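# Level the wobbly stand carrying the network switch

## Task

Get the wobbly stand resting firmly and level on the table with the network switch still sitting on it, shimming it with the wedges if useful; then release everything and pull the arms away, because a result that holds only while the robot supports it is not accepted.

## Robot and tools

Robot: two 6-joint arms with parallel grippers, left_arm and right_arm, mounted on opposite sides of the table. Base positions in the scene frame: left_arm (+0.098, +0.420, +0.039) m, quat_wxyz (+0.565, 0, 0, -0.825); right_arm (-0.006, -0.521, +0.052) m, quat_wxyz (+0.660, 0, 0, +0.752). The names are labels only, not image sides.

Scene frame: origin at table centre, table surface at z = +0.020 m, +z up, left_arm on the +y side. Gripper fingers point along the gripper's +x and close along its y. end_effector_position is the spot between the finger pads, roughly 3 to 4 cm short of the tips; the printed value can be off, worse at long reach.

Joint order in every row and every per-joint list: waist (joint_0), shoulder (joint_1), elbow (joint_2), wrist pitch (joint_3), wrist yaw (joint_4), wrist roll (joint_5). Stated ranges in rad: waist -3.054..3.054, shoulder 0.000..3.142, elbow 0.000..2.356, wrist pitch -1.571..1.571, wrist yaw -1.571..1.571, wrist roll -3.142..3.142 (true ends may differ by 0.010).

Row format (shared by execute_actions and move): one flat list of 14 numbers, each in [-1, 1]: left_arm's 6 joint values then its opening, then right_arm's 6 joint values then its opening. Both arms are always included. Joint values are scaled offsets, not angles: 1.0 equals 0.9615 rad for waist, shoulder and elbow, 1.713 for wrist pitch, 1.767 for wrist yaw, 1.728 for wrist roll. The opening is absolute: +1 fully open, empty fingers touch near -0.80, values below that do no more. Closing from full open needs about 0.5 s.

execute_actions(actions): a list of actions; each action is a list of up to 15 rows, one row per 1/30 s step, and if fewer than 15 the final row is repeated to fill 15 steps. Joint offsets in every row count from the joint angles at the start of that action (for the first action, the latest reported angles), not from the preceding row. An action that would push a joint more than 0.010 rad beyond its range is rejected for both arms; a malformed action, or a first action failing that check, rejects the whole call. Requests past a real end are clipped, sometimes reported as "joint sent to its limit". An empty list just returns the current state and images.

move(target, speed, blocking): target is one 14-number row; its joint offsets count from the Joint positions in the most recent result that printed them. All joints travel proportionally so grippers follow curves; duration is 0.5 to 10 s. speed (0.01 to 2 rad/s, default 0.5) caps the joint with the longest travel. Paths ignore obstacles and the other arm; faster moves and targets set deeper past contact hit and press harder. blocking=false returns after 0.5 s while motion continues; until a result shows it ended, other moves and execute_actions are refused, so use wait or stop. The result adds a "move:" line: ending (done, off_target, moving, held, fault), limits=held or limits=none, and each arm's joint furthest from target.

wait(seconds): 0 to 10; holds last commands, returns early if a move finishes. stop(): brakes a running move (needs room); fingers continue. zoom_image(camera, region): enlarge [x0, y0, x1, y1] pixels, at most 504x504, of cam_head_left, cam_head_right, cam_left_wrist or cam_right_wrist (all 504x504). read_manual(section): licence text only. finished_scene(scene): ends the scene irreversibly and reports success; only call after the stand is steady, level and released.

Results: each arm's gripper pose and velocities; Joint positions and Joint velocities per arm (rad, rad/s, plus pad gap in m, 0.088 fully open); Joint targets (angles being driven toward); grip_measured on the command scale (can read up to ~1 mm off, and up to 0.061 narrower when squeezing hard); joint torques and estimated external torques; step readings, with HELD marking steps that were held back; "joint command not followed" when the clearance check altered targets.

Motion limits: each joint's target stays within a lead of its measured angle (0.211 rad waist/shoulder/elbow, 0.213 wrist pitch, 0.267 wrist yaw, 0.228 wrist roll), and targets placing the gripper over 70 mm from its current spot are scaled back, so big moves need several actions and unfinished ones should be recommanded. Friction can leave joints short or skip tiny turns; check positions after moving.

Gripping: to hold, command about 0.07 below grip_measured; less gives a lighter grip. Parts under ~3 mm thick get reduced force. Pad force tops out around 34 to 49 N.

Cautions: do not let anything leave the table, drop, slam or get shoved hard. Keep the arms from hitting or pressing each other. A contact torque reaching a load limit (waist 16.8, shoulder 20.8, elbow 20.8, wrist pitch 5.49, wrist yaw 5.47, wrist roll 5.13 N m, held weight included) freezes that arm for 10 s. Sustained loads heat motors: MOTOR HOT from 50 °C, an OVER-TEMPERATURE FAULT hold at 95 °C, and possible power loss if not cooled. Occasional tugs or pushes on held or loose items may occur. Finish with grippers open and arms moved clear.

Each tool is called after "Emit:" as name(argument=value, ...) on one line, values as JSON.

## Session

Emit:
execute_actions(actions=[])

Scene clock: 0.00 s.
left_arm: end_effector_position=(-0.3082, +0.3163, +0.2086) grip_measured=+0.850 end_effector_quat_wxyz=(+0.509, +0.321, +0.697, -0.388) end_effector_velocity=(-0.002, +0.002, -0.001) end_effector_angular_velocity=(+0.008, +0.004, +0.003) | right_arm: end_effector_position=(-0.3174, -0.1889, +0.1256) grip_measured=+0.839 end_effector_quat_wxyz=(-0.268, -0.311, -0.494, +0.766) end_effector_velocity=(+0.001, +0.002, +0.000) end_effector_angular_velocity=(+0.015, -0.001, +0.001)
Joint names: [waist, shoulder, elbow, wrist pitch, wrist yaw, wrist roll]
Joint positions: left_arm=[-0.904  1.936  1.813 -1.196  0.131 -1.797  0.081] | right_arm=[ 0.417  2.075  1.49  -0.652 -0.669 -2.137  0.08 ]
Joint velocities: left_arm=[-0.002  0.002 -0.002  0.007  0.007 -0.007 -0.   ] | right_arm=[-0.002 -0.002 -0.002  0.007  0.007 -0.007 -0.   ]
Joint torques (N m, as the arm reports them, + toward a larger angle): no reading
External joint torques (N m, as the arm's controller estimates them; a push from outside toward a larger angle lowers the number): no reading
Heat: left arm: hottest shoulder 27 °C (+0.0 °C/min); right arm: hottest shoulder 28 °C (+0.0 °C/min).
Joint targets: left_arm=[-0.904 1.936 1.813 -1.196 0.131 -1.797] | right_arm=[0.417 2.075 1.490 -0.652 -0.669 -2.137]

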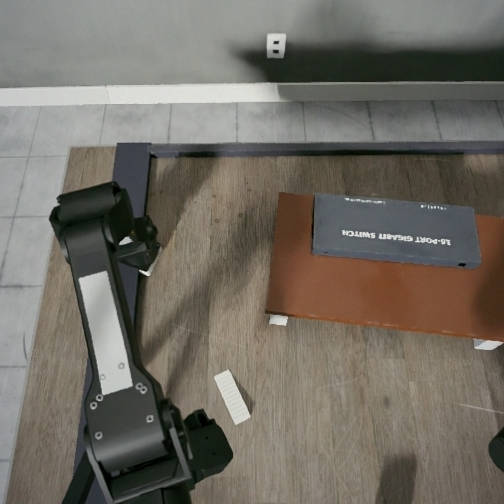

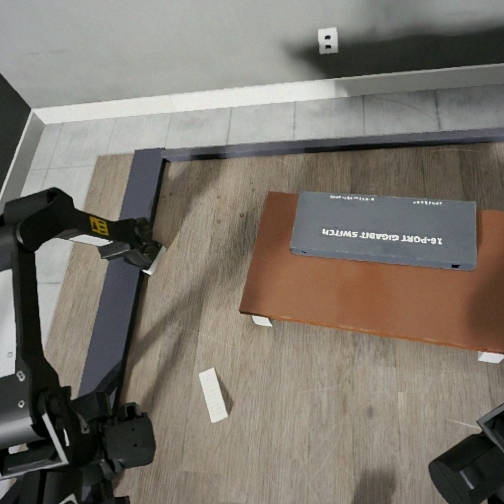

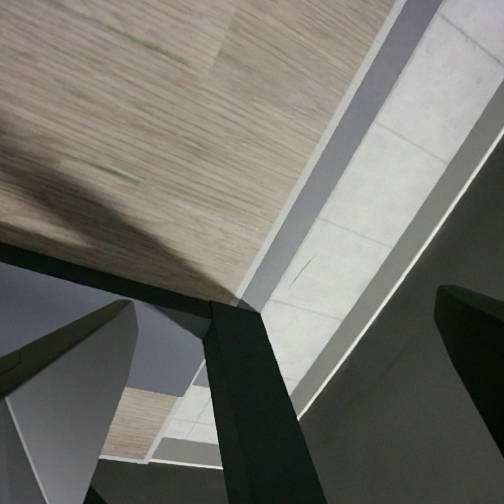

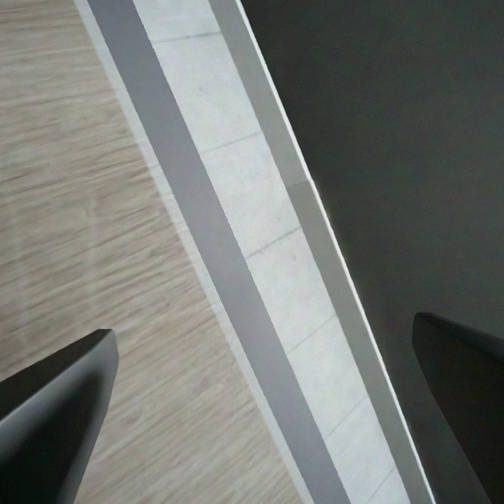

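Emit:
move(target=[0,0,0,0,0,0,1,0.5,-0.2,0,0.63,0.62,0.62,-1])

Emit:
move(target=[0,0,0,0,0,0,1,0,0,-0.5,0.63,0.61,0.62,-1])

Emit:
move(target=[0,0,0,0,0,0,1,0,0.44,-0.25,0,0,0,-1], speed=0.3)

Scene clock: 7.10 s.
left_arm: end_effector_position=(-0.3082, +0.3163, +0.2086) grip_measured=+1.000 end_effector_quat_wxyz=(+0.509, +0.321, +0.697, -0.388) end_effector_velocity=(-0.001, -0.000, -0.001) end_effector_angular_velocity=(-0.005, -0.000, +0.006) | right_arm: end_effector_position=(-0.4513, -0.1795, +0.3677) grip_measured=-0.796 end_effector_quat_wxyz=(+0.405, -0.229, -0.452, +0.761) end_effector_velocity=(+0.001, -0.000, +0.001) end_effector_angular_velocity=(+0.003, -0.008, +0.005)
Joint names: [waist, shoulder, elbow, wrist pitch, wrist yaw, wrist roll]
Joint positions: left_arm=[-0.904  1.936  1.813 -1.196  0.131 -1.797  0.088] | right_arm=[ 0.897  1.896  1.49   0.424  0.425 -1.071  0.   ]
Joint velocities: left_arm=[-0.002  0.002 -0.002  0.007 -0.007 -0.007  0.   ] | right_arm=[-0.002 -0.007 -0.002 -0.007 -0.007 -0.007 -0.   ]
Joint torques (N m, as the arm reports them, + toward a larger angle): left_arm=[ 0.01 -7.9   6.36  0.83 -0.01 -0.02] | right_arm=[  0.06 -10.15   6.94   1.71   0.08   0.18]
External joint torques (N m, as the arm's controller estimates them; a push from outside toward a larger angle lowers the number): left_arm=[ 0.01  0.53  0.51  0.16 -0.05 -0.03] | right_arm=[ 0.05 -0.93  0.1   0.04  0.09  0.13]
Heat: left arm: hottest shoulder 28 °C (+8.5 °C/min); right arm: hottest shoulder 32 °C (+33.8 °C/min).
Joint targets: left_arm=[-0.904 1.936 1.813 -1.196 0.131 -1.797] | right_arm=[0.898 1.883 1.490 0.427 0.427 -1.066]
move: off_target (right_arm); limits=none; left_arm: farthest joint: the waist, 0.000 radians from its target (0.000 radians at the start); right_arm: farthest joint: the shoulder, 0.014 radians from its target (0.192 radians at the start)

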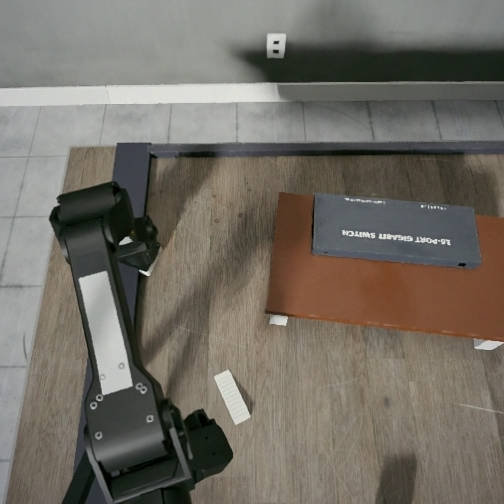

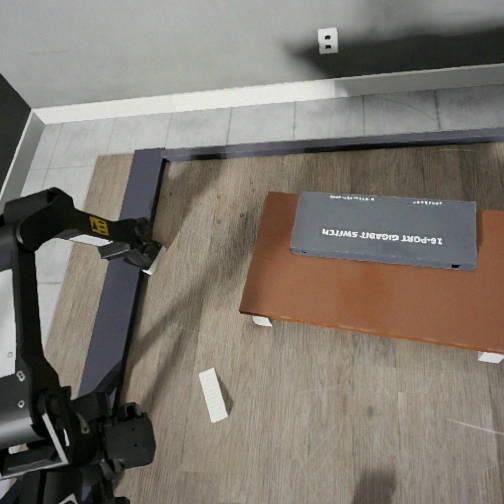

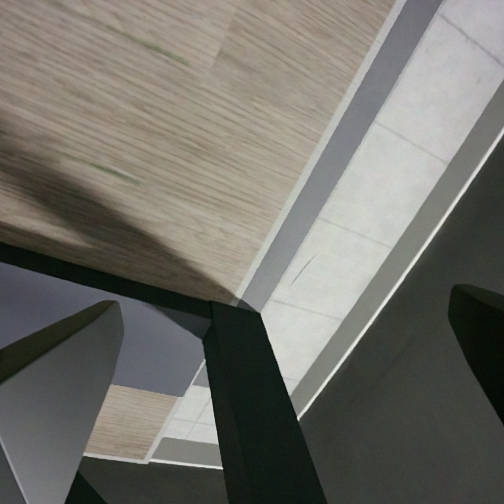

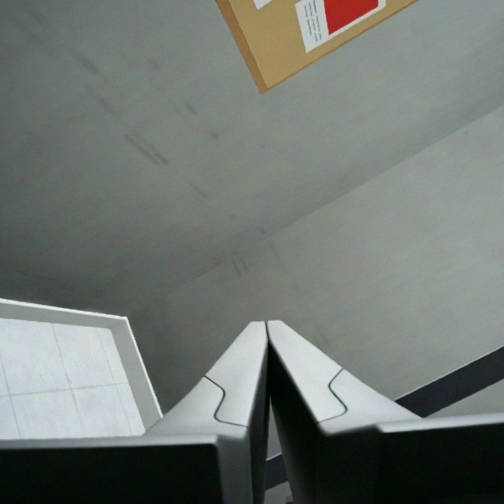

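Scene clock: 9.83 s.
left_arm: end_effector_position=(-0.3082, +0.3163, +0.2086) grip_measured=+1.000 end_effector_quat_wxyz=(+0.509, +0.321, +0.697, -0.388) end_effector_velocity=(+0.006, -0.001, -0.001) end_effector_angular_velocity=(+0.002, -0.023, +0.011) | right_arm: end_effector_position=(-0.2451, -0.2011, +0.3002) grip_measured=-0.795 end_effector_quat_wxyz=(+0.813, +0.269, +0.139, +0.497) end_effector_velocity=(+0.000, +0.001, -0.002) end_effector_angular_velocity=(-0.007, -0.019, +0.004)
Joint names: [waist, shoulder, elbow, wrist pitch, wrist yaw, wrist roll]
Joint positions: left_arm=[-0.904  1.936  1.813 -1.196  0.131 -1.797  0.088] | right_arm=[ 0.897  1.896  1.016  1.501  1.501 -0.004  0.   ]
Joint velocities: left_arm=[ 0.002 -0.002 -0.002 -0.022 -0.007 -0.007  0.   ] | right_arm=[-0.002 -0.002 -0.007 -0.022 -0.007  0.007 -0.   ]
Joint torques (N m, as the arm reports them, + toward a larger angle): left_arm=[ 0.05 -7.75  6.37  0.77 -0.02 -0.01] | right_arm=[ 0.   -6.92  4.17  0.73 -0.31  0.1 ]
External joint torques (N m, as the arm's controller estimates them; a push from outside toward a larger angle lowers the number): left_arm=[ 0.01  0.82  0.45  0.1  -0.05 -0.02] | right_arm=[ 0.04  0.34 -0.74  0.04  0.08  0.12]
Heat: left arm: hottest shoulder 28 °C (+6.1 °C/min); right arm: hottest shoulder 32 °C (+24.4 °C/min).
Joint targets: left_arm=[-0.904 1.936 1.813 -1.196 0.131 -1.797] | right_arm=[0.897 1.896 1.010 1.504 1.503 0.001]
move: done; limits=none; left_arm: farthest joint: the waist, 0.000 radians from its target (0.000 radians at the start); right_arm: farthest joint: the elbow, 0.006 radians from its target (0.481 radians at the start)

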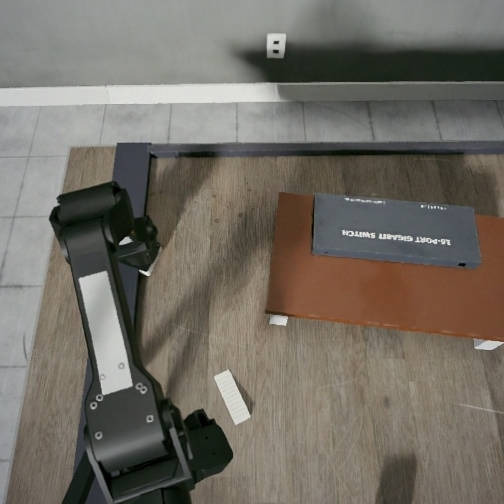

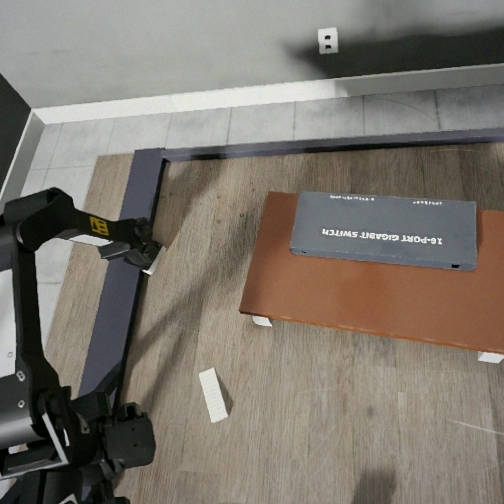

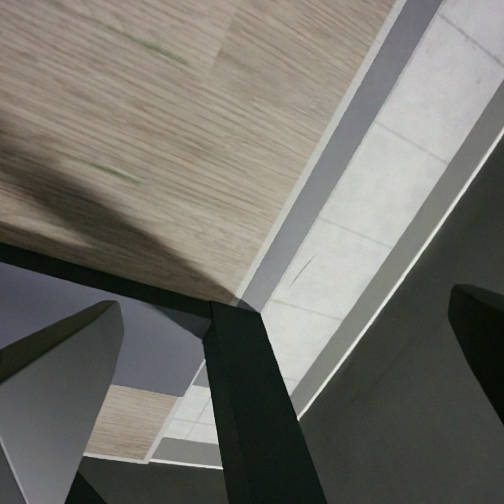

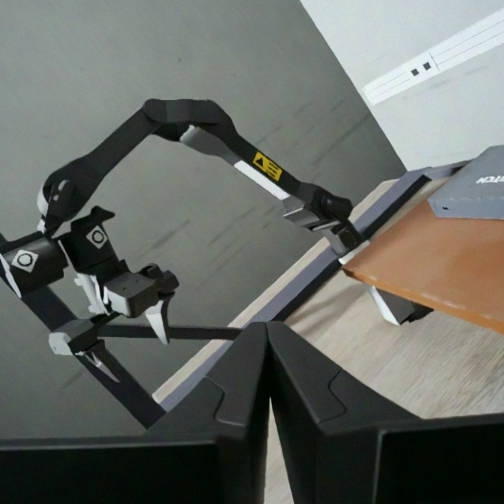

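Scene clock: 11.67 s.
left_arm: end_effector_position=(-0.3082, +0.3163, +0.2086) grip_measured=+1.000 end_effector_quat_wxyz=(+0.509, +0.321, +0.697, -0.388) end_effector_velocity=(+0.004, +0.001, +0.000) end_effector_angular_velocity=(+0.000, -0.019, +0.006) | right_arm: end_effector_position=(-0.2178, -0.2022, +0.1122) grip_measured=-0.795 end_effector_quat_wxyz=(+0.863, -0.001, -0.001, +0.505) end_effector_velocity=(-0.000, -0.001, +0.001) end_effector_angular_velocity=(-0.005, -0.008, -0.005)
Joint names: [waist, shoulder, elbow, wrist pitch, wrist yaw, wrist roll]
Joint positions: left_arm=[-0.904  1.936  1.813 -1.196  0.131 -1.797  0.088] | right_arm=[ 0.859  2.301  0.804  1.499  1.501 -0.004  0.   ]
Joint velocities: left_arm=[-0.002 -0.002  0.002 -0.022 -0.007 -0.007  0.   ] | right_arm=[ 0.002 -0.002  0.002 -0.007  0.007 -0.007 -0.   ]
Joint torques (N m, as the arm reports them, + toward a larger angle): left_arm=[ 0.   -7.86  6.44  0.81 -0.05 -0.01] | right_arm=[ 3.06 -5.33 -0.9   1.04 -0.01 -0.01]
External joint torques (N m, as the arm's controller estimates them; a push from outside toward a larger angle lowers the number): left_arm=[ 0.    0.76  0.46  0.12 -0.08 -0.02] | right_arm=[ 3.02  2.42 -3.7  -0.06  0.   -0.02]
Heat: left arm: hottest shoulder 29 °C (+10.3 °C/min); right arm: hottest shoulder 33 °C (+25.7 °C/min).
Joint targets: left_arm=[-0.904 1.936 1.813 -1.196 0.131 -1.797] | right_arm=[0.897 2.319 0.775 1.501 1.501 -0.004]
move: off_target (right_arm); limits=none; left_arm: farthest joint: the waist, 0.000 radians from its target (0.000 radians at the start); right_arm: farthest joint: the waist, 0.038 radians from its target (0.000 radians at the start)

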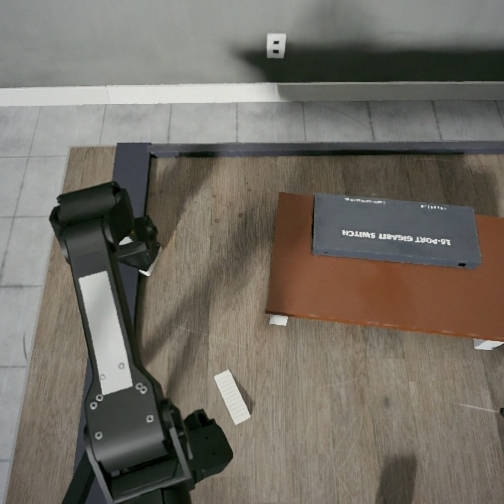

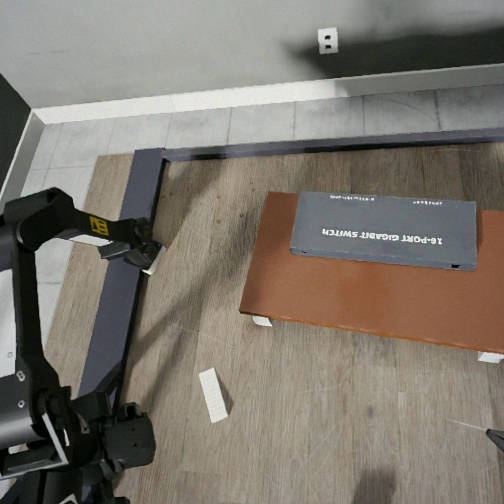

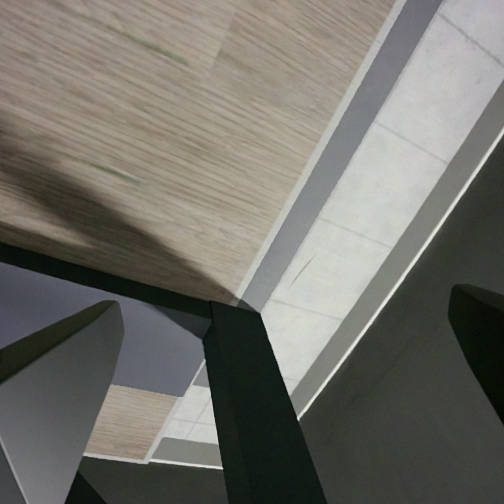

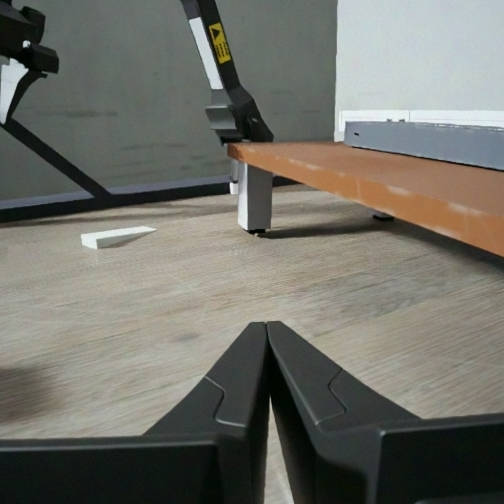

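Emit:
move(target=[0,0,0,0,0,0,1,-0.25,0,0,0,0.03,0,-1], speed=0.3)

Scene clock: 14.10 s.
left_arm: end_effector_position=(-0.3082, +0.3163, +0.2086) grip_measured=+1.000 end_effector_quat_wxyz=(+0.509, +0.321, +0.697, -0.388) end_effector_velocity=(+0.002, +0.001, -0.000) end_effector_angular_velocity=(-0.003, -0.009, +0.006) | right_arm: end_effector_position=(-0.1311, -0.1664, +0.1122) grip_measured=-0.795 end_effector_quat_wxyz=(+0.927, -0.001, -0.000, +0.376) end_effector_velocity=(+0.001, +0.001, -0.002) end_effector_angular_velocity=(-0.014, -0.013, +0.005)
Joint names: [waist, shoulder, elbow, wrist pitch, wrist yaw, wrist roll]
Joint positions: left_arm=[-0.904  1.936  1.813 -1.196  0.131 -1.797  0.088] | right_arm=[ 0.621  2.301  0.805  1.499  1.552 -0.004  0.   ]
Joint velocities: left_arm=[-0.002 -0.002 -0.002 -0.007 -0.007 -0.007  0.   ] | right_arm=[-0.002  0.002 -0.002 -0.007 -0.007 -0.007 -0.   ]
Joint torques (N m, as the arm reports them, + toward a larger angle): left_arm=[-0.11 -7.88  6.42  0.8  -0.02 -0.04] | right_arm=[-0.18 -7.17  2.49  0.9   0.07 -0.01]
External joint torques (N m, as the arm's controller estimates them; a push from outside toward a larger angle lowers the number): left_arm=[-0.06  0.71  0.48  0.12 -0.06 -0.05] | right_arm=[-0.13  0.44 -0.23 -0.14  0.07 -0.02]
Heat: left arm: hottest shoulder 29 °C (+8.5 °C/min); right arm: hottest shoulder 33 °C (+21.3 °C/min).
Joint targets: left_arm=[-0.904 1.936 1.813 -1.196 0.131 -1.797] | right_arm=[0.619 2.301 0.804 1.499 1.554 -0.004]
move: done; limits=none; left_arm: farthest joint: the waist, 0.000 radians from its target (0.000 radians at the start); right_arm: farthest joint: the waist, 0.002 radians from its target (0.241 radians at the start)

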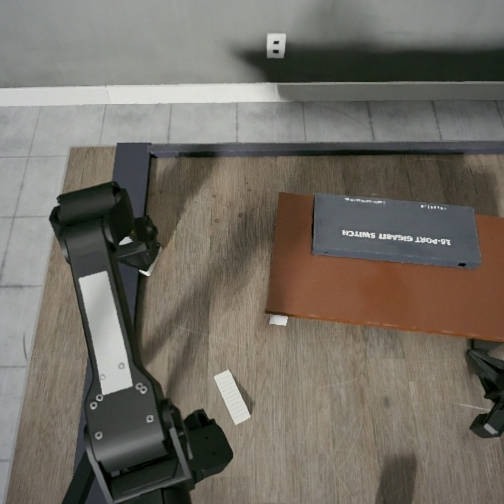

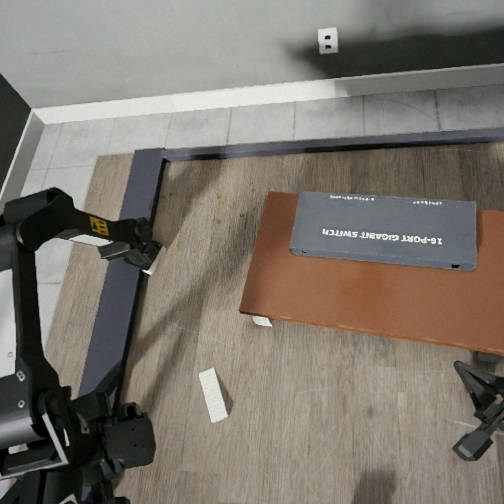

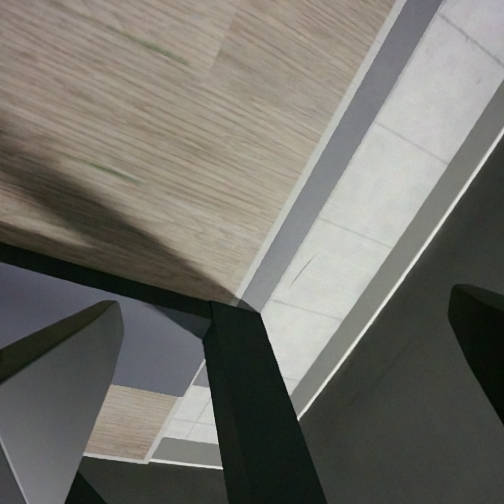

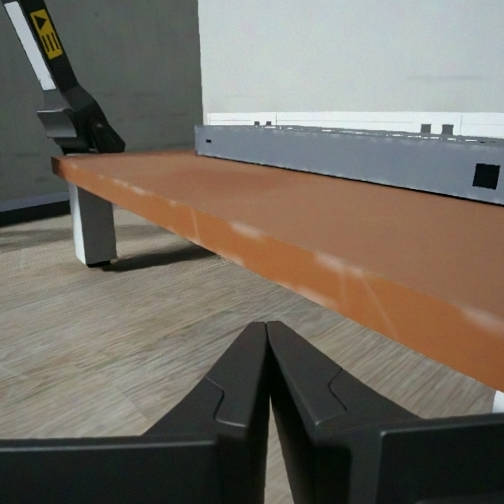

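Emit:
move(target=[0.23,-0.1,-0.3,0.8,-0.46,0.52,-1,0.15,-0.5,0,0,0,0,-1])

Emit:
move(target=[0,0,-0.45,0.77,-0.46,0.52,-1,0,0,0,0,0,0,-1])

Emit:
move(target=[0,0.48,-0.3,0,0,0,-1,0,0,0,0,0,0,-1], speed=0.3)

Scene clock: 21.27 s.
left_arm: end_effector_position=(-0.3153, +0.0768, +0.3487) grip_measured=-0.785 end_effector_quat_wxyz=(+0.537, -0.180, +0.355, -0.744) end_effector_velocity=(+0.000, +0.001, +0.002) end_effector_angular_velocity=(-0.001, +0.035, +0.007) | right_arm: end_effector_position=(-0.1678, -0.1973, +0.2633) grip_measured=-0.795 end_effector_quat_wxyz=(+0.874, +0.210, +0.098, +0.428) end_effector_velocity=(+0.001, +0.000, +0.000) end_effector_angular_velocity=(-0.009, -0.006, -0.009)
Joint names: [waist, shoulder, elbow, wrist pitch, wrist yaw, wrist roll]
Joint positions: left_arm=[-0.685  1.858  1.538  0.173 -0.679 -0.906  0.001] | right_arm=[ 0.763  1.834  0.805  1.5    1.552 -0.004  0.   ]
Joint velocities: left_arm=[-0.002 -0.002 -0.007  0.022 -0.007 -0.022 -0.   ] | right_arm=[-0.002 -0.002  0.002 -0.007  0.007 -0.007 -0.   ]
Joint torques (N m, as the arm reports them, + toward a larger angle): left_arm=[  0.16 -10.1    5.58   1.92  -0.21   0.26] | right_arm=[ 0.23 -7.5   4.44  0.65 -0.31 -0.04]
External joint torques (N m, as the arm's controller estimates them; a push from outside toward a larger angle lowers the number): left_arm=[ 0.16 -1.12 -1.29  0.33 -0.14  0.21] | right_arm=[ 0.23 -1.1  -0.08 -0.13  0.   -0.02]
Heat: left arm: hottest shoulder 30 °C (+8.5 °C/min); right arm: hottest shoulder 34 °C (+16.9 °C/min).
Joint targets: left_arm=[-0.683 1.840 1.524 0.175 -0.682 -0.899] | right_arm=[0.765 1.821 0.805 1.500 1.552 -0.004]
move: off_target (left_arm, right_arm); limits=none; left_arm: farthest joint: the shoulder, 0.018 radians from its target (0.096 radians at the start); right_arm: farthest joint: the shoulder, 0.013 radians from its target (0.481 radians at the start)

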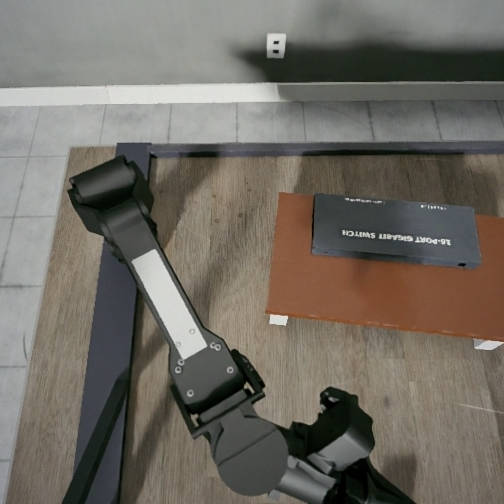

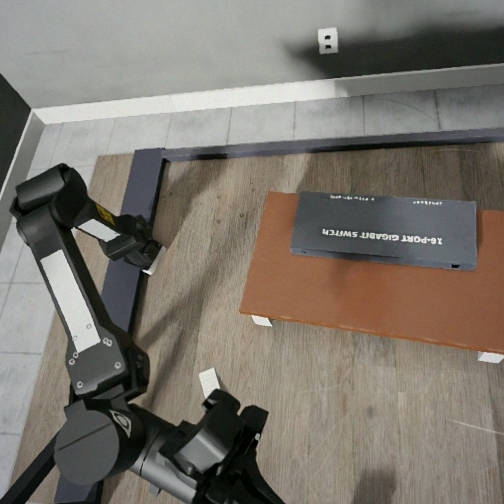

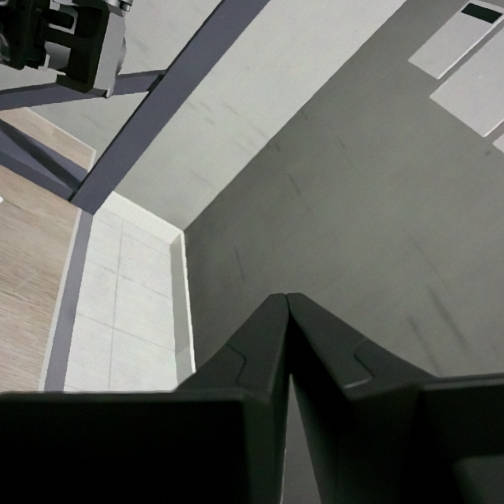

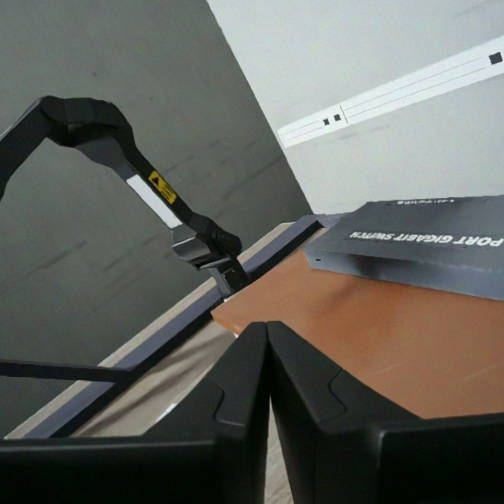

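Scene clock: 24.50 s.
left_arm: end_effector_position=(-0.1536, +0.1049, +0.3292) grip_measured=-0.785 end_effector_quat_wxyz=(+0.782, -0.329, +0.175, -0.499) end_effector_velocity=(+0.002, +0.002, +0.002) end_effector_angular_velocity=(-0.005, +0.020, +0.003) | right_arm: end_effector_position=(-0.1678, -0.1973, +0.2633) grip_measured=-0.795 end_effector_quat_wxyz=(+0.874, +0.210, +0.098, +0.428) end_effector_velocity=(-0.000, +0.001, -0.001) end_effector_angular_velocity=(-0.025, -0.037, +0.004)
Joint names: [waist, shoulder, elbow, wrist pitch, wrist yaw, wrist roll]
Joint positions: left_arm=[-0.685  1.858  1.117  1.49  -1.49  -0.014  0.001] | right_arm=[ 0.763  1.834  0.805  1.5    1.552 -0.004  0.   ]
Joint velocities: left_arm=[-0.002 -0.007 -0.002  0.007 -0.007 -0.007 -0.   ] | right_arm=[-0.002 -0.002 -0.002 -0.022 -0.007 -0.022 -0.   ]
Joint torques (N m, as the arm reports them, + toward a larger angle): left_arm=[-0.04 -6.81  4.21  0.82  0.37  0.2 ] | right_arm=[-0.02 -6.12  4.47  0.65 -0.3  -0.04]
External joint torques (N m, as the arm's controller estimates them; a push from outside toward a larger angle lowers the number): left_arm=[-0.05  0.57 -1.06  0.24 -0.11  0.15] | right_arm=[-0.02  0.35 -0.07 -0.15  0.01 -0.02]
Heat: left arm: hottest shoulder 31 °C (+9.8 °C/min); right arm: hottest shoulder 34 °C (+14.7 °C/min).
Joint targets: left_arm=[-0.685 1.858 1.105 1.492 -1.492 -0.007] | right_arm=[0.763 1.834 0.805 1.500 1.552 -0.004]
move: off_target (left_arm); limits=none; left_arm: farthest joint: the elbow, 0.012 radians from its target (0.433 radians at the start); right_arm: farthest joint: the waist, 0.000 radians from its target (0.000 radians at the start)

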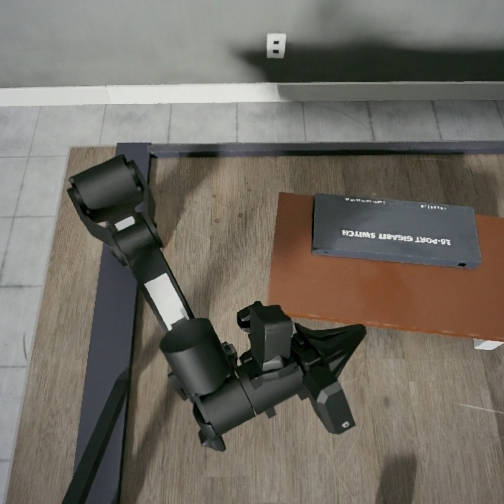

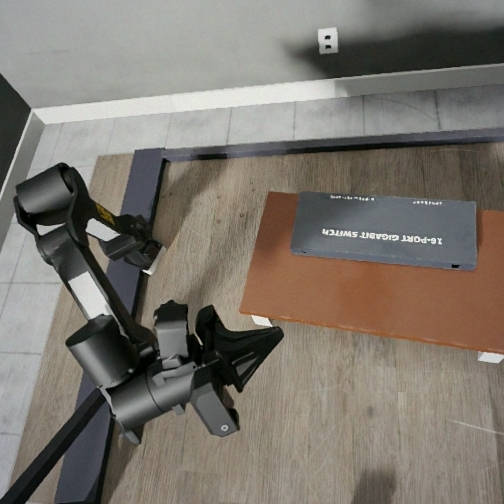

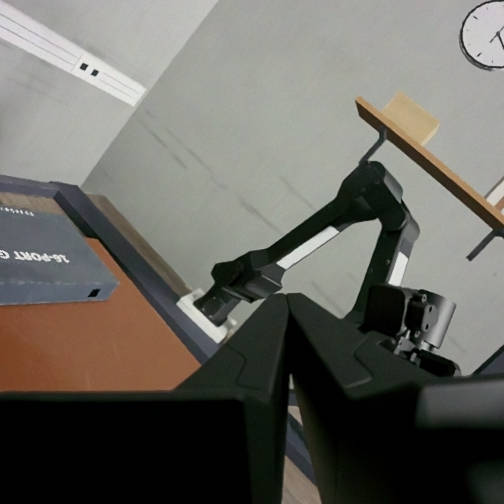

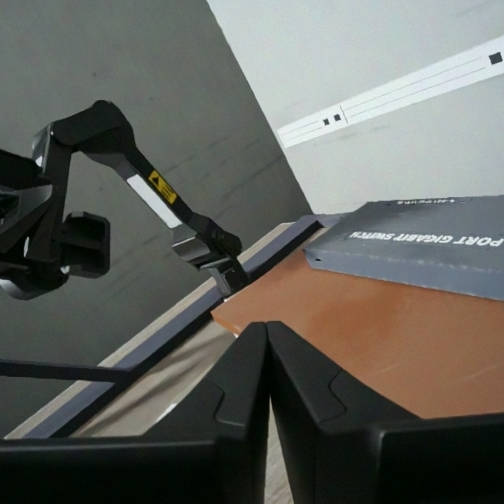

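Scene clock: 26.43 s.
left_arm: end_effector_position=(-0.1421, +0.1114, +0.1025) grip_measured=-0.785 end_effector_quat_wxyz=(+0.843, -0.015, +0.008, -0.538) end_effector_velocity=(-0.003, -0.000, -0.003) end_effector_angular_velocity=(+0.010, -0.017, -0.024) | right_arm: end_effector_position=(-0.1678, -0.1973, +0.2633) grip_measured=-0.795 end_effector_quat_wxyz=(+0.874, +0.210, +0.098, +0.428) end_effector_velocity=(-0.002, +0.001, +0.000) end_effector_angular_velocity=(-0.013, -0.021, +0.009)
Joint names: [waist, shoulder, elbow, wrist pitch, wrist yaw, wrist roll]
Joint positions: left_arm=[-0.685  2.306  0.836  1.49  -1.49  -0.014  0.001] | right_arm=[ 0.763  1.834  0.805  1.5    1.552 -0.004  0.   ]
Joint velocities: left_arm=[-0.002  0.002 -0.002 -0.022  0.022 -0.007 -0.   ] | right_arm=[ 0.002 -0.002  0.002 -0.022 -0.007 -0.007 -0.   ]
Joint torques (N m, as the arm reports them, + toward a larger angle): left_arm=[-0.16 -5.81  2.02  1.25 -0.08 -0.01] | right_arm=[-0.01 -6.12  4.46  0.65 -0.3  -0.04]
External joint torques (N m, as the arm's controller estimates them; a push from outside toward a larger angle lowers the number): left_arm=[-0.15  2.01 -0.92  0.18 -0.11 -0.03] | right_arm=[-0.04  0.36 -0.09 -0.15  0.01 -0.02]
Heat: left arm: hottest shoulder 31 °C (+9.1 °C/min); right arm: hottest shoulder 34 °C (+13.6 °C/min).
Joint targets: left_arm=[-0.685 2.319 0.828 1.490 -1.490 -0.014] | right_arm=[0.763 1.834 0.805 1.500 1.552 -0.004]
move: off_target (left_arm); limits=none; left_arm: farthest joint: the shoulder, 0.014 radians from its target (0.461 radians at the start); right_arm: farthest joint: the waist, 0.000 radians from its target (0.000 radians at the start)

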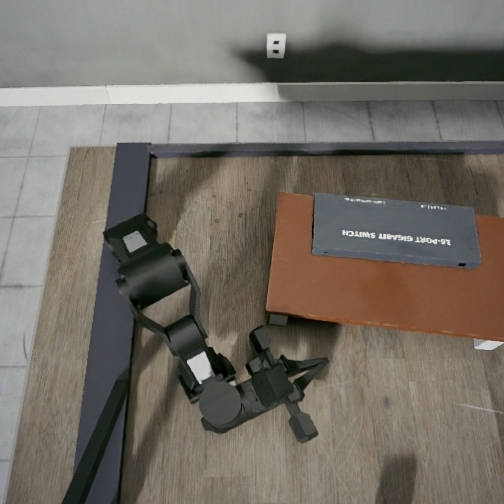

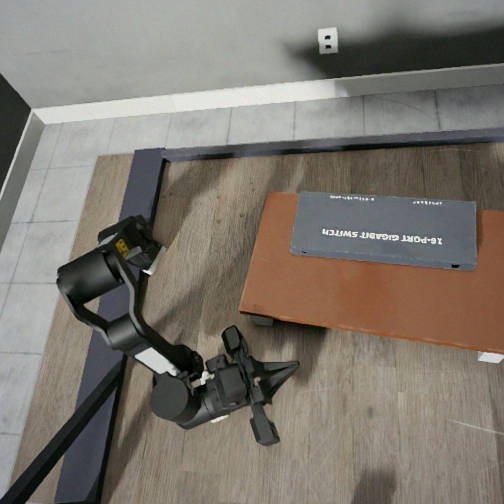

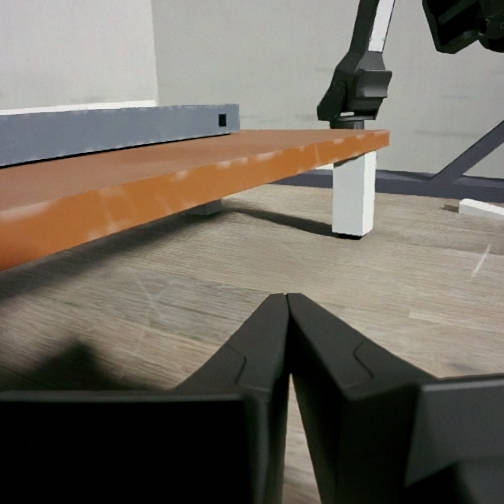

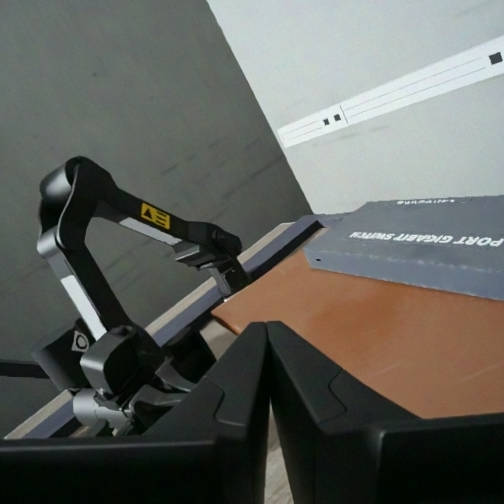

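Emit:
move(target=[0,-0.84,0.47,-0.8,0.42,0,-1,-0.19,-0.4,0.36,-0.81,-0.44,0,1])

Emit:
move(target=[0.71,0,0,-0.8,0.42,0,-1,0,0,0,-0.81,-0.44,0,1])

Scene clock: 32.97 s.
left_arm: end_effector_position=(-0.2272, +0.1176, +0.3884) grip_measured=-0.785 end_effector_quat_wxyz=(+0.591, +0.051, -0.001, -0.805) end_effector_velocity=(-0.000, +0.000, -0.001) end_effector_angular_velocity=(+0.009, +0.014, +0.007) | right_arm: end_effector_position=(-0.1966, -0.1391, +0.3619) grip_measured=+0.999 end_effector_quat_wxyz=(+0.725, -0.104, +0.003, +0.681) end_effector_velocity=(+0.003, -0.001, -0.004) end_effector_angular_velocity=(-0.016, -0.023, -0.009)
Joint names: [waist, shoulder, elbow, wrist pitch, wrist yaw, wrist roll]
Joint positions: left_arm=[-0.685  1.508  1.276  0.121 -0.75  -0.014  0.001] | right_arm=[ 0.583  1.461  1.141  0.114  0.777 -0.004  0.088]
Joint velocities: left_arm=[-0.002  0.002  0.002 -0.007 -0.007 -0.022 -0.   ] | right_arm=[-0.002 -0.002 -0.002 -0.022  0.007 -0.007 -0.   ]
Joint torques (N m, as the arm reports them, + toward a larger angle): left_arm=[ 0.   -6.78  9.02  1.71 -0.03 -0.02] | right_arm=[-0.25 -6.98  8.08  1.3   0.03 -0.01]
External joint torques (N m, as the arm's controller estimates them; a push from outside toward a larger angle lowers the number): left_arm=[-0.01 -0.4   2.16  0.13  0.03 -0.02] | right_arm=[-0.27 -1.01  1.3  -0.27 -0.06 -0.02]
Heat: left arm: hottest shoulder 31 °C (+7.3 °C/min); right arm: hottest shoulder 35 °C (+12.7 °C/min).
Joint targets: left_arm=[-0.685 1.498 1.288 0.119 -0.748 -0.014] | right_arm=[0.580 1.449 1.151 0.112 0.774 -0.004]
move: off_target (left_arm, right_arm); limits=none; left_arm: farthest joint: the elbow, 0.012 radians from its target (0.452 radians at the start); right_arm: farthest joint: the shoulder, 0.011 radians from its target (0.384 radians at the start)

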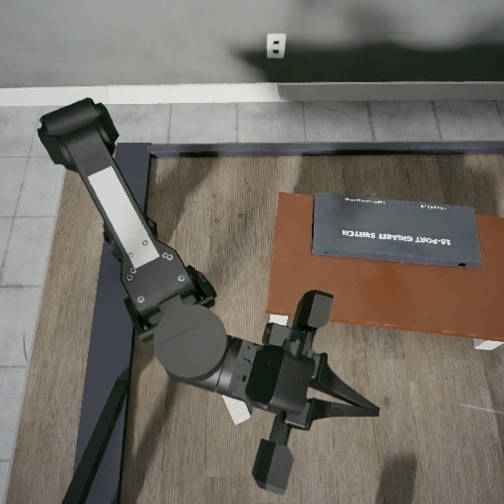

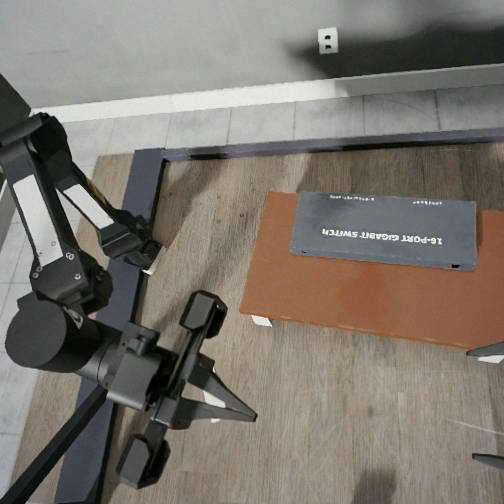

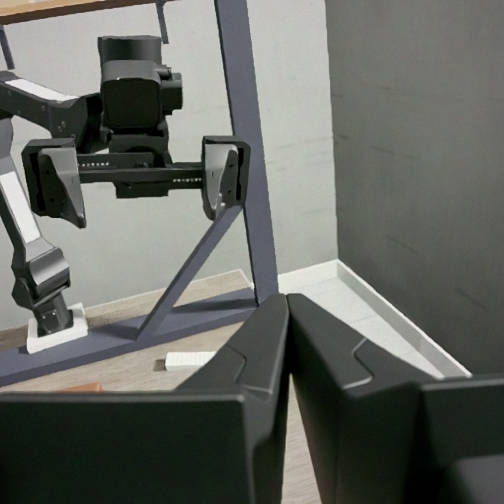

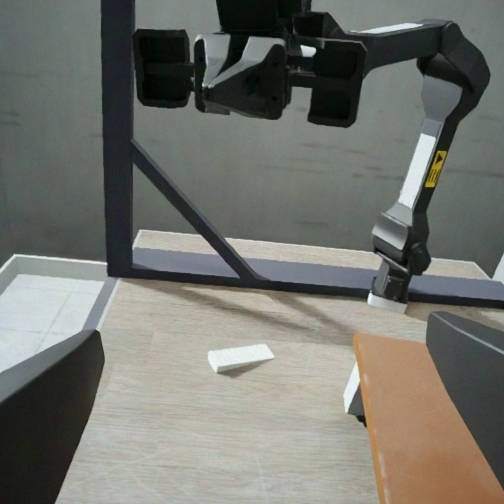

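Scene clock: 36.30 s.
left_arm: end_effector_position=(-0.0013, +0.1635, +0.1909) grip_measured=-0.785 end_effector_quat_wxyz=(+0.423, +0.556, +0.381, -0.605) end_effector_velocity=(-0.001, +0.003, -0.000) end_effector_angular_velocity=(+0.010, +0.005, +0.004) | right_arm: end_effector_position=(-0.1612, -0.3410, +0.1795) grip_measured=+0.999 end_effector_quat_wxyz=(+0.290, -0.650, +0.295, +0.637) end_effector_velocity=(+0.001, -0.002, -0.000) end_effector_angular_velocity=(-0.011, +0.001, +0.019)
Joint names: [waist, shoulder, elbow, wrist pitch, wrist yaw, wrist roll]
Joint positions: left_arm=[-0.006  1.508  1.276 -1.248 -0.01  -0.014  0.001] | right_arm=[ 0.583  1.461  1.141 -1.272  0.001 -0.004  0.088]
Joint velocities: left_arm=[-0.002 -0.002 -0.002 -0.007  0.007 -0.007 -0.   ] | right_arm=[-0.002 -0.002 -0.002 -0.007 -0.007 -0.022 -0.   ]
Joint torques (N m, as the arm reports them, + toward a larger angle): left_arm=[ 0.18 -4.87  6.28  0.48 -0.01  0.01] | right_arm=[-0.01 -4.53  5.53 -0.06 -0.1  -0.02]
External joint torques (N m, as the arm's controller estimates them; a push from outside toward a larger angle lowers the number): left_arm=[ 0.19  0.44  0.51 -0.01  0.    0.  ] | right_arm=[-0.02  0.18  0.04 -0.34 -0.09 -0.02]
Heat: left arm: hottest shoulder 31 °C (+6.6 °C/min); right arm: hottest shoulder 34 °C (+9.9 °C/min).
Joint targets: left_arm=[-0.002 1.508 1.276 -1.250 -0.008 -0.014] | right_arm=[0.583 1.461 1.141 -1.274 -0.001 -0.004]
move: done; limits=none; left_arm: farthest joint: the waist, 0.003 radians from its target (0.683 radians at the start); right_arm: farthest joint: the wrist pitch, 0.002 radians from its target (1.387 radians at the start)

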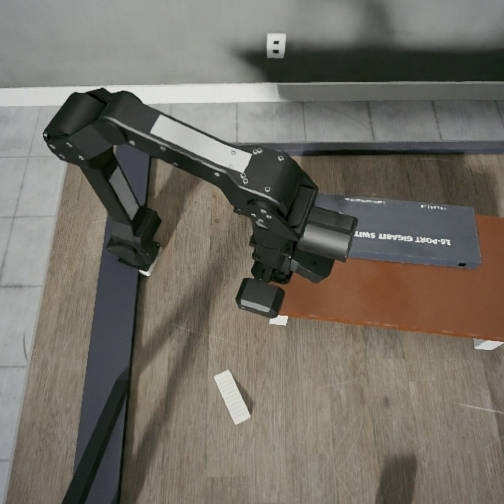

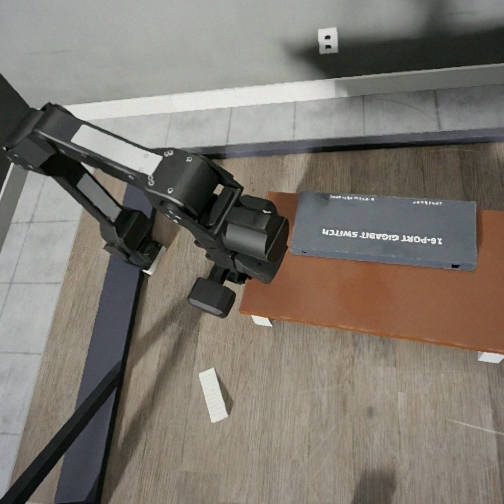

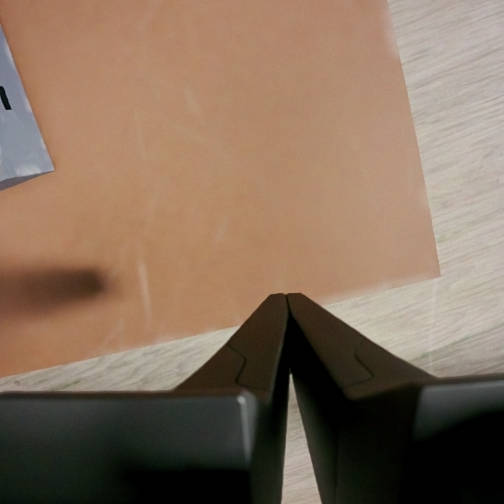

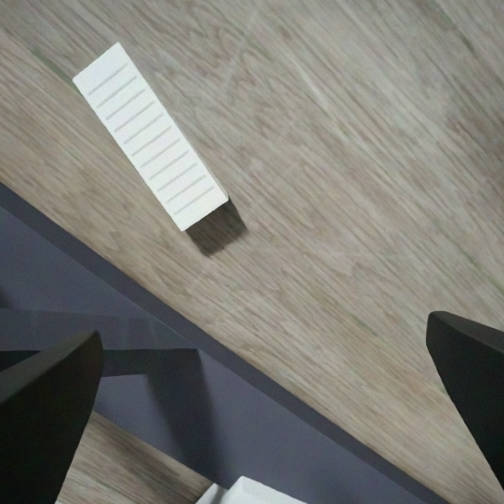

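Emit:
move(target=[-0.08,0.09,0.09,0,0,0,-1,0.1,0.17,-0.19,0.21,0,-0.3,1], speed=0.3)

Scene clock: 43.60 s.
left_arm: end_effector_position=(-0.0283, +0.1541, +0.1910) grip_measured=-0.785 end_effector_quat_wxyz=(+0.400, +0.571, +0.361, -0.620) end_effector_velocity=(-0.001, -0.001, -0.001) end_effector_angular_velocity=(-0.005, -0.005, +0.001) | right_arm: end_effector_position=(-0.1979, -0.3307, +0.1113) grip_measured=+0.999 end_effector_quat_wxyz=(+0.098, -0.688, +0.082, +0.715) end_effector_velocity=(+0.001, -0.002, -0.000) end_effector_angular_velocity=(-0.010, -0.000, +0.005)
Joint names: [waist, shoulder, elbow, wrist pitch, wrist yaw, wrist roll]
Joint positions: left_arm=[-0.079  1.582  1.348 -1.248 -0.01  -0.014  0.001] | right_arm=[ 0.657  1.59   0.985 -0.921 -0.005 -0.528  0.088]
Joint velocities: left_arm=[-0.007  0.002 -0.002  0.007 -0.007 -0.007  0.   ] | right_arm=[-0.002 -0.002 -0.002 -0.007 -0.007 -0.007 -0.   ]
Joint torques (N m, as the arm reports them, + toward a larger angle): left_arm=[-0.35 -4.21  7.95  0.61 -0.08 -0.03] | right_arm=[ 1.77 -1.55  1.98  0.92  0.18  0.15]
External joint torques (N m, as the arm's controller estimates them; a push from outside toward a larger angle lowers the number): left_arm=[-0.32  1.6   2.17  0.1  -0.07 -0.03] | right_arm=[ 1.8   3.86 -3.27  0.54  0.22  0.15]
Heat: left arm: hottest shoulder 31 °C (+5.5 °C/min); right arm: hottest shoulder 34 °C (+8.3 °C/min).
Joint targets: left_arm=[-0.083 1.594 1.362 -1.248 -0.010 -0.014] | right_arm=[0.679 1.624 0.958 -0.912 0.001 -0.523]
move: off_target (left_arm, right_arm); limits=none; left_arm: farthest joint: the elbow, 0.014 radians from its target (0.087 radians at the start); right_arm: farthest joint: the shoulder, 0.034 radians from its target (0.164 radians at the start)

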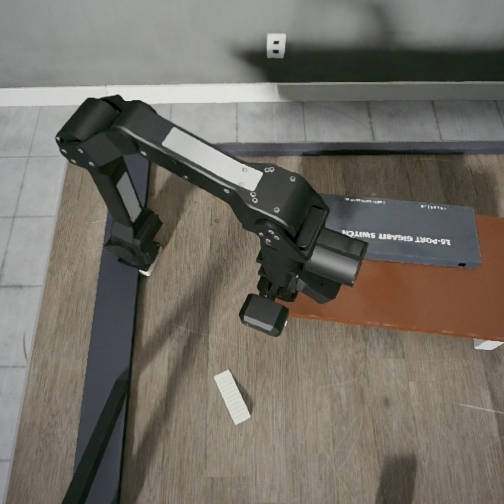

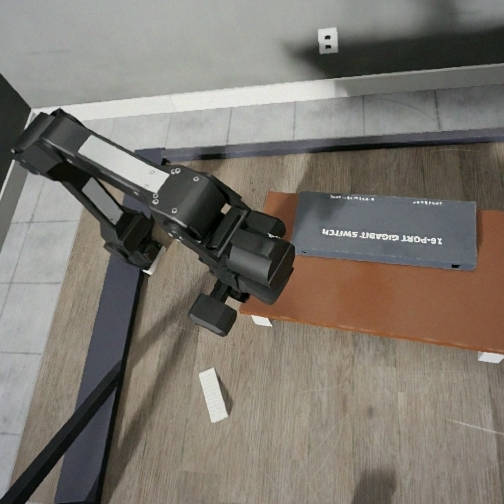

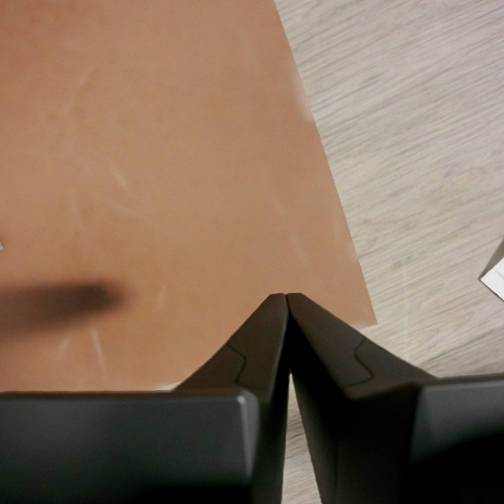

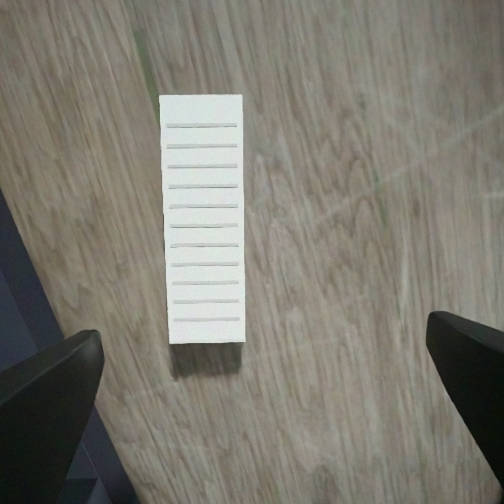

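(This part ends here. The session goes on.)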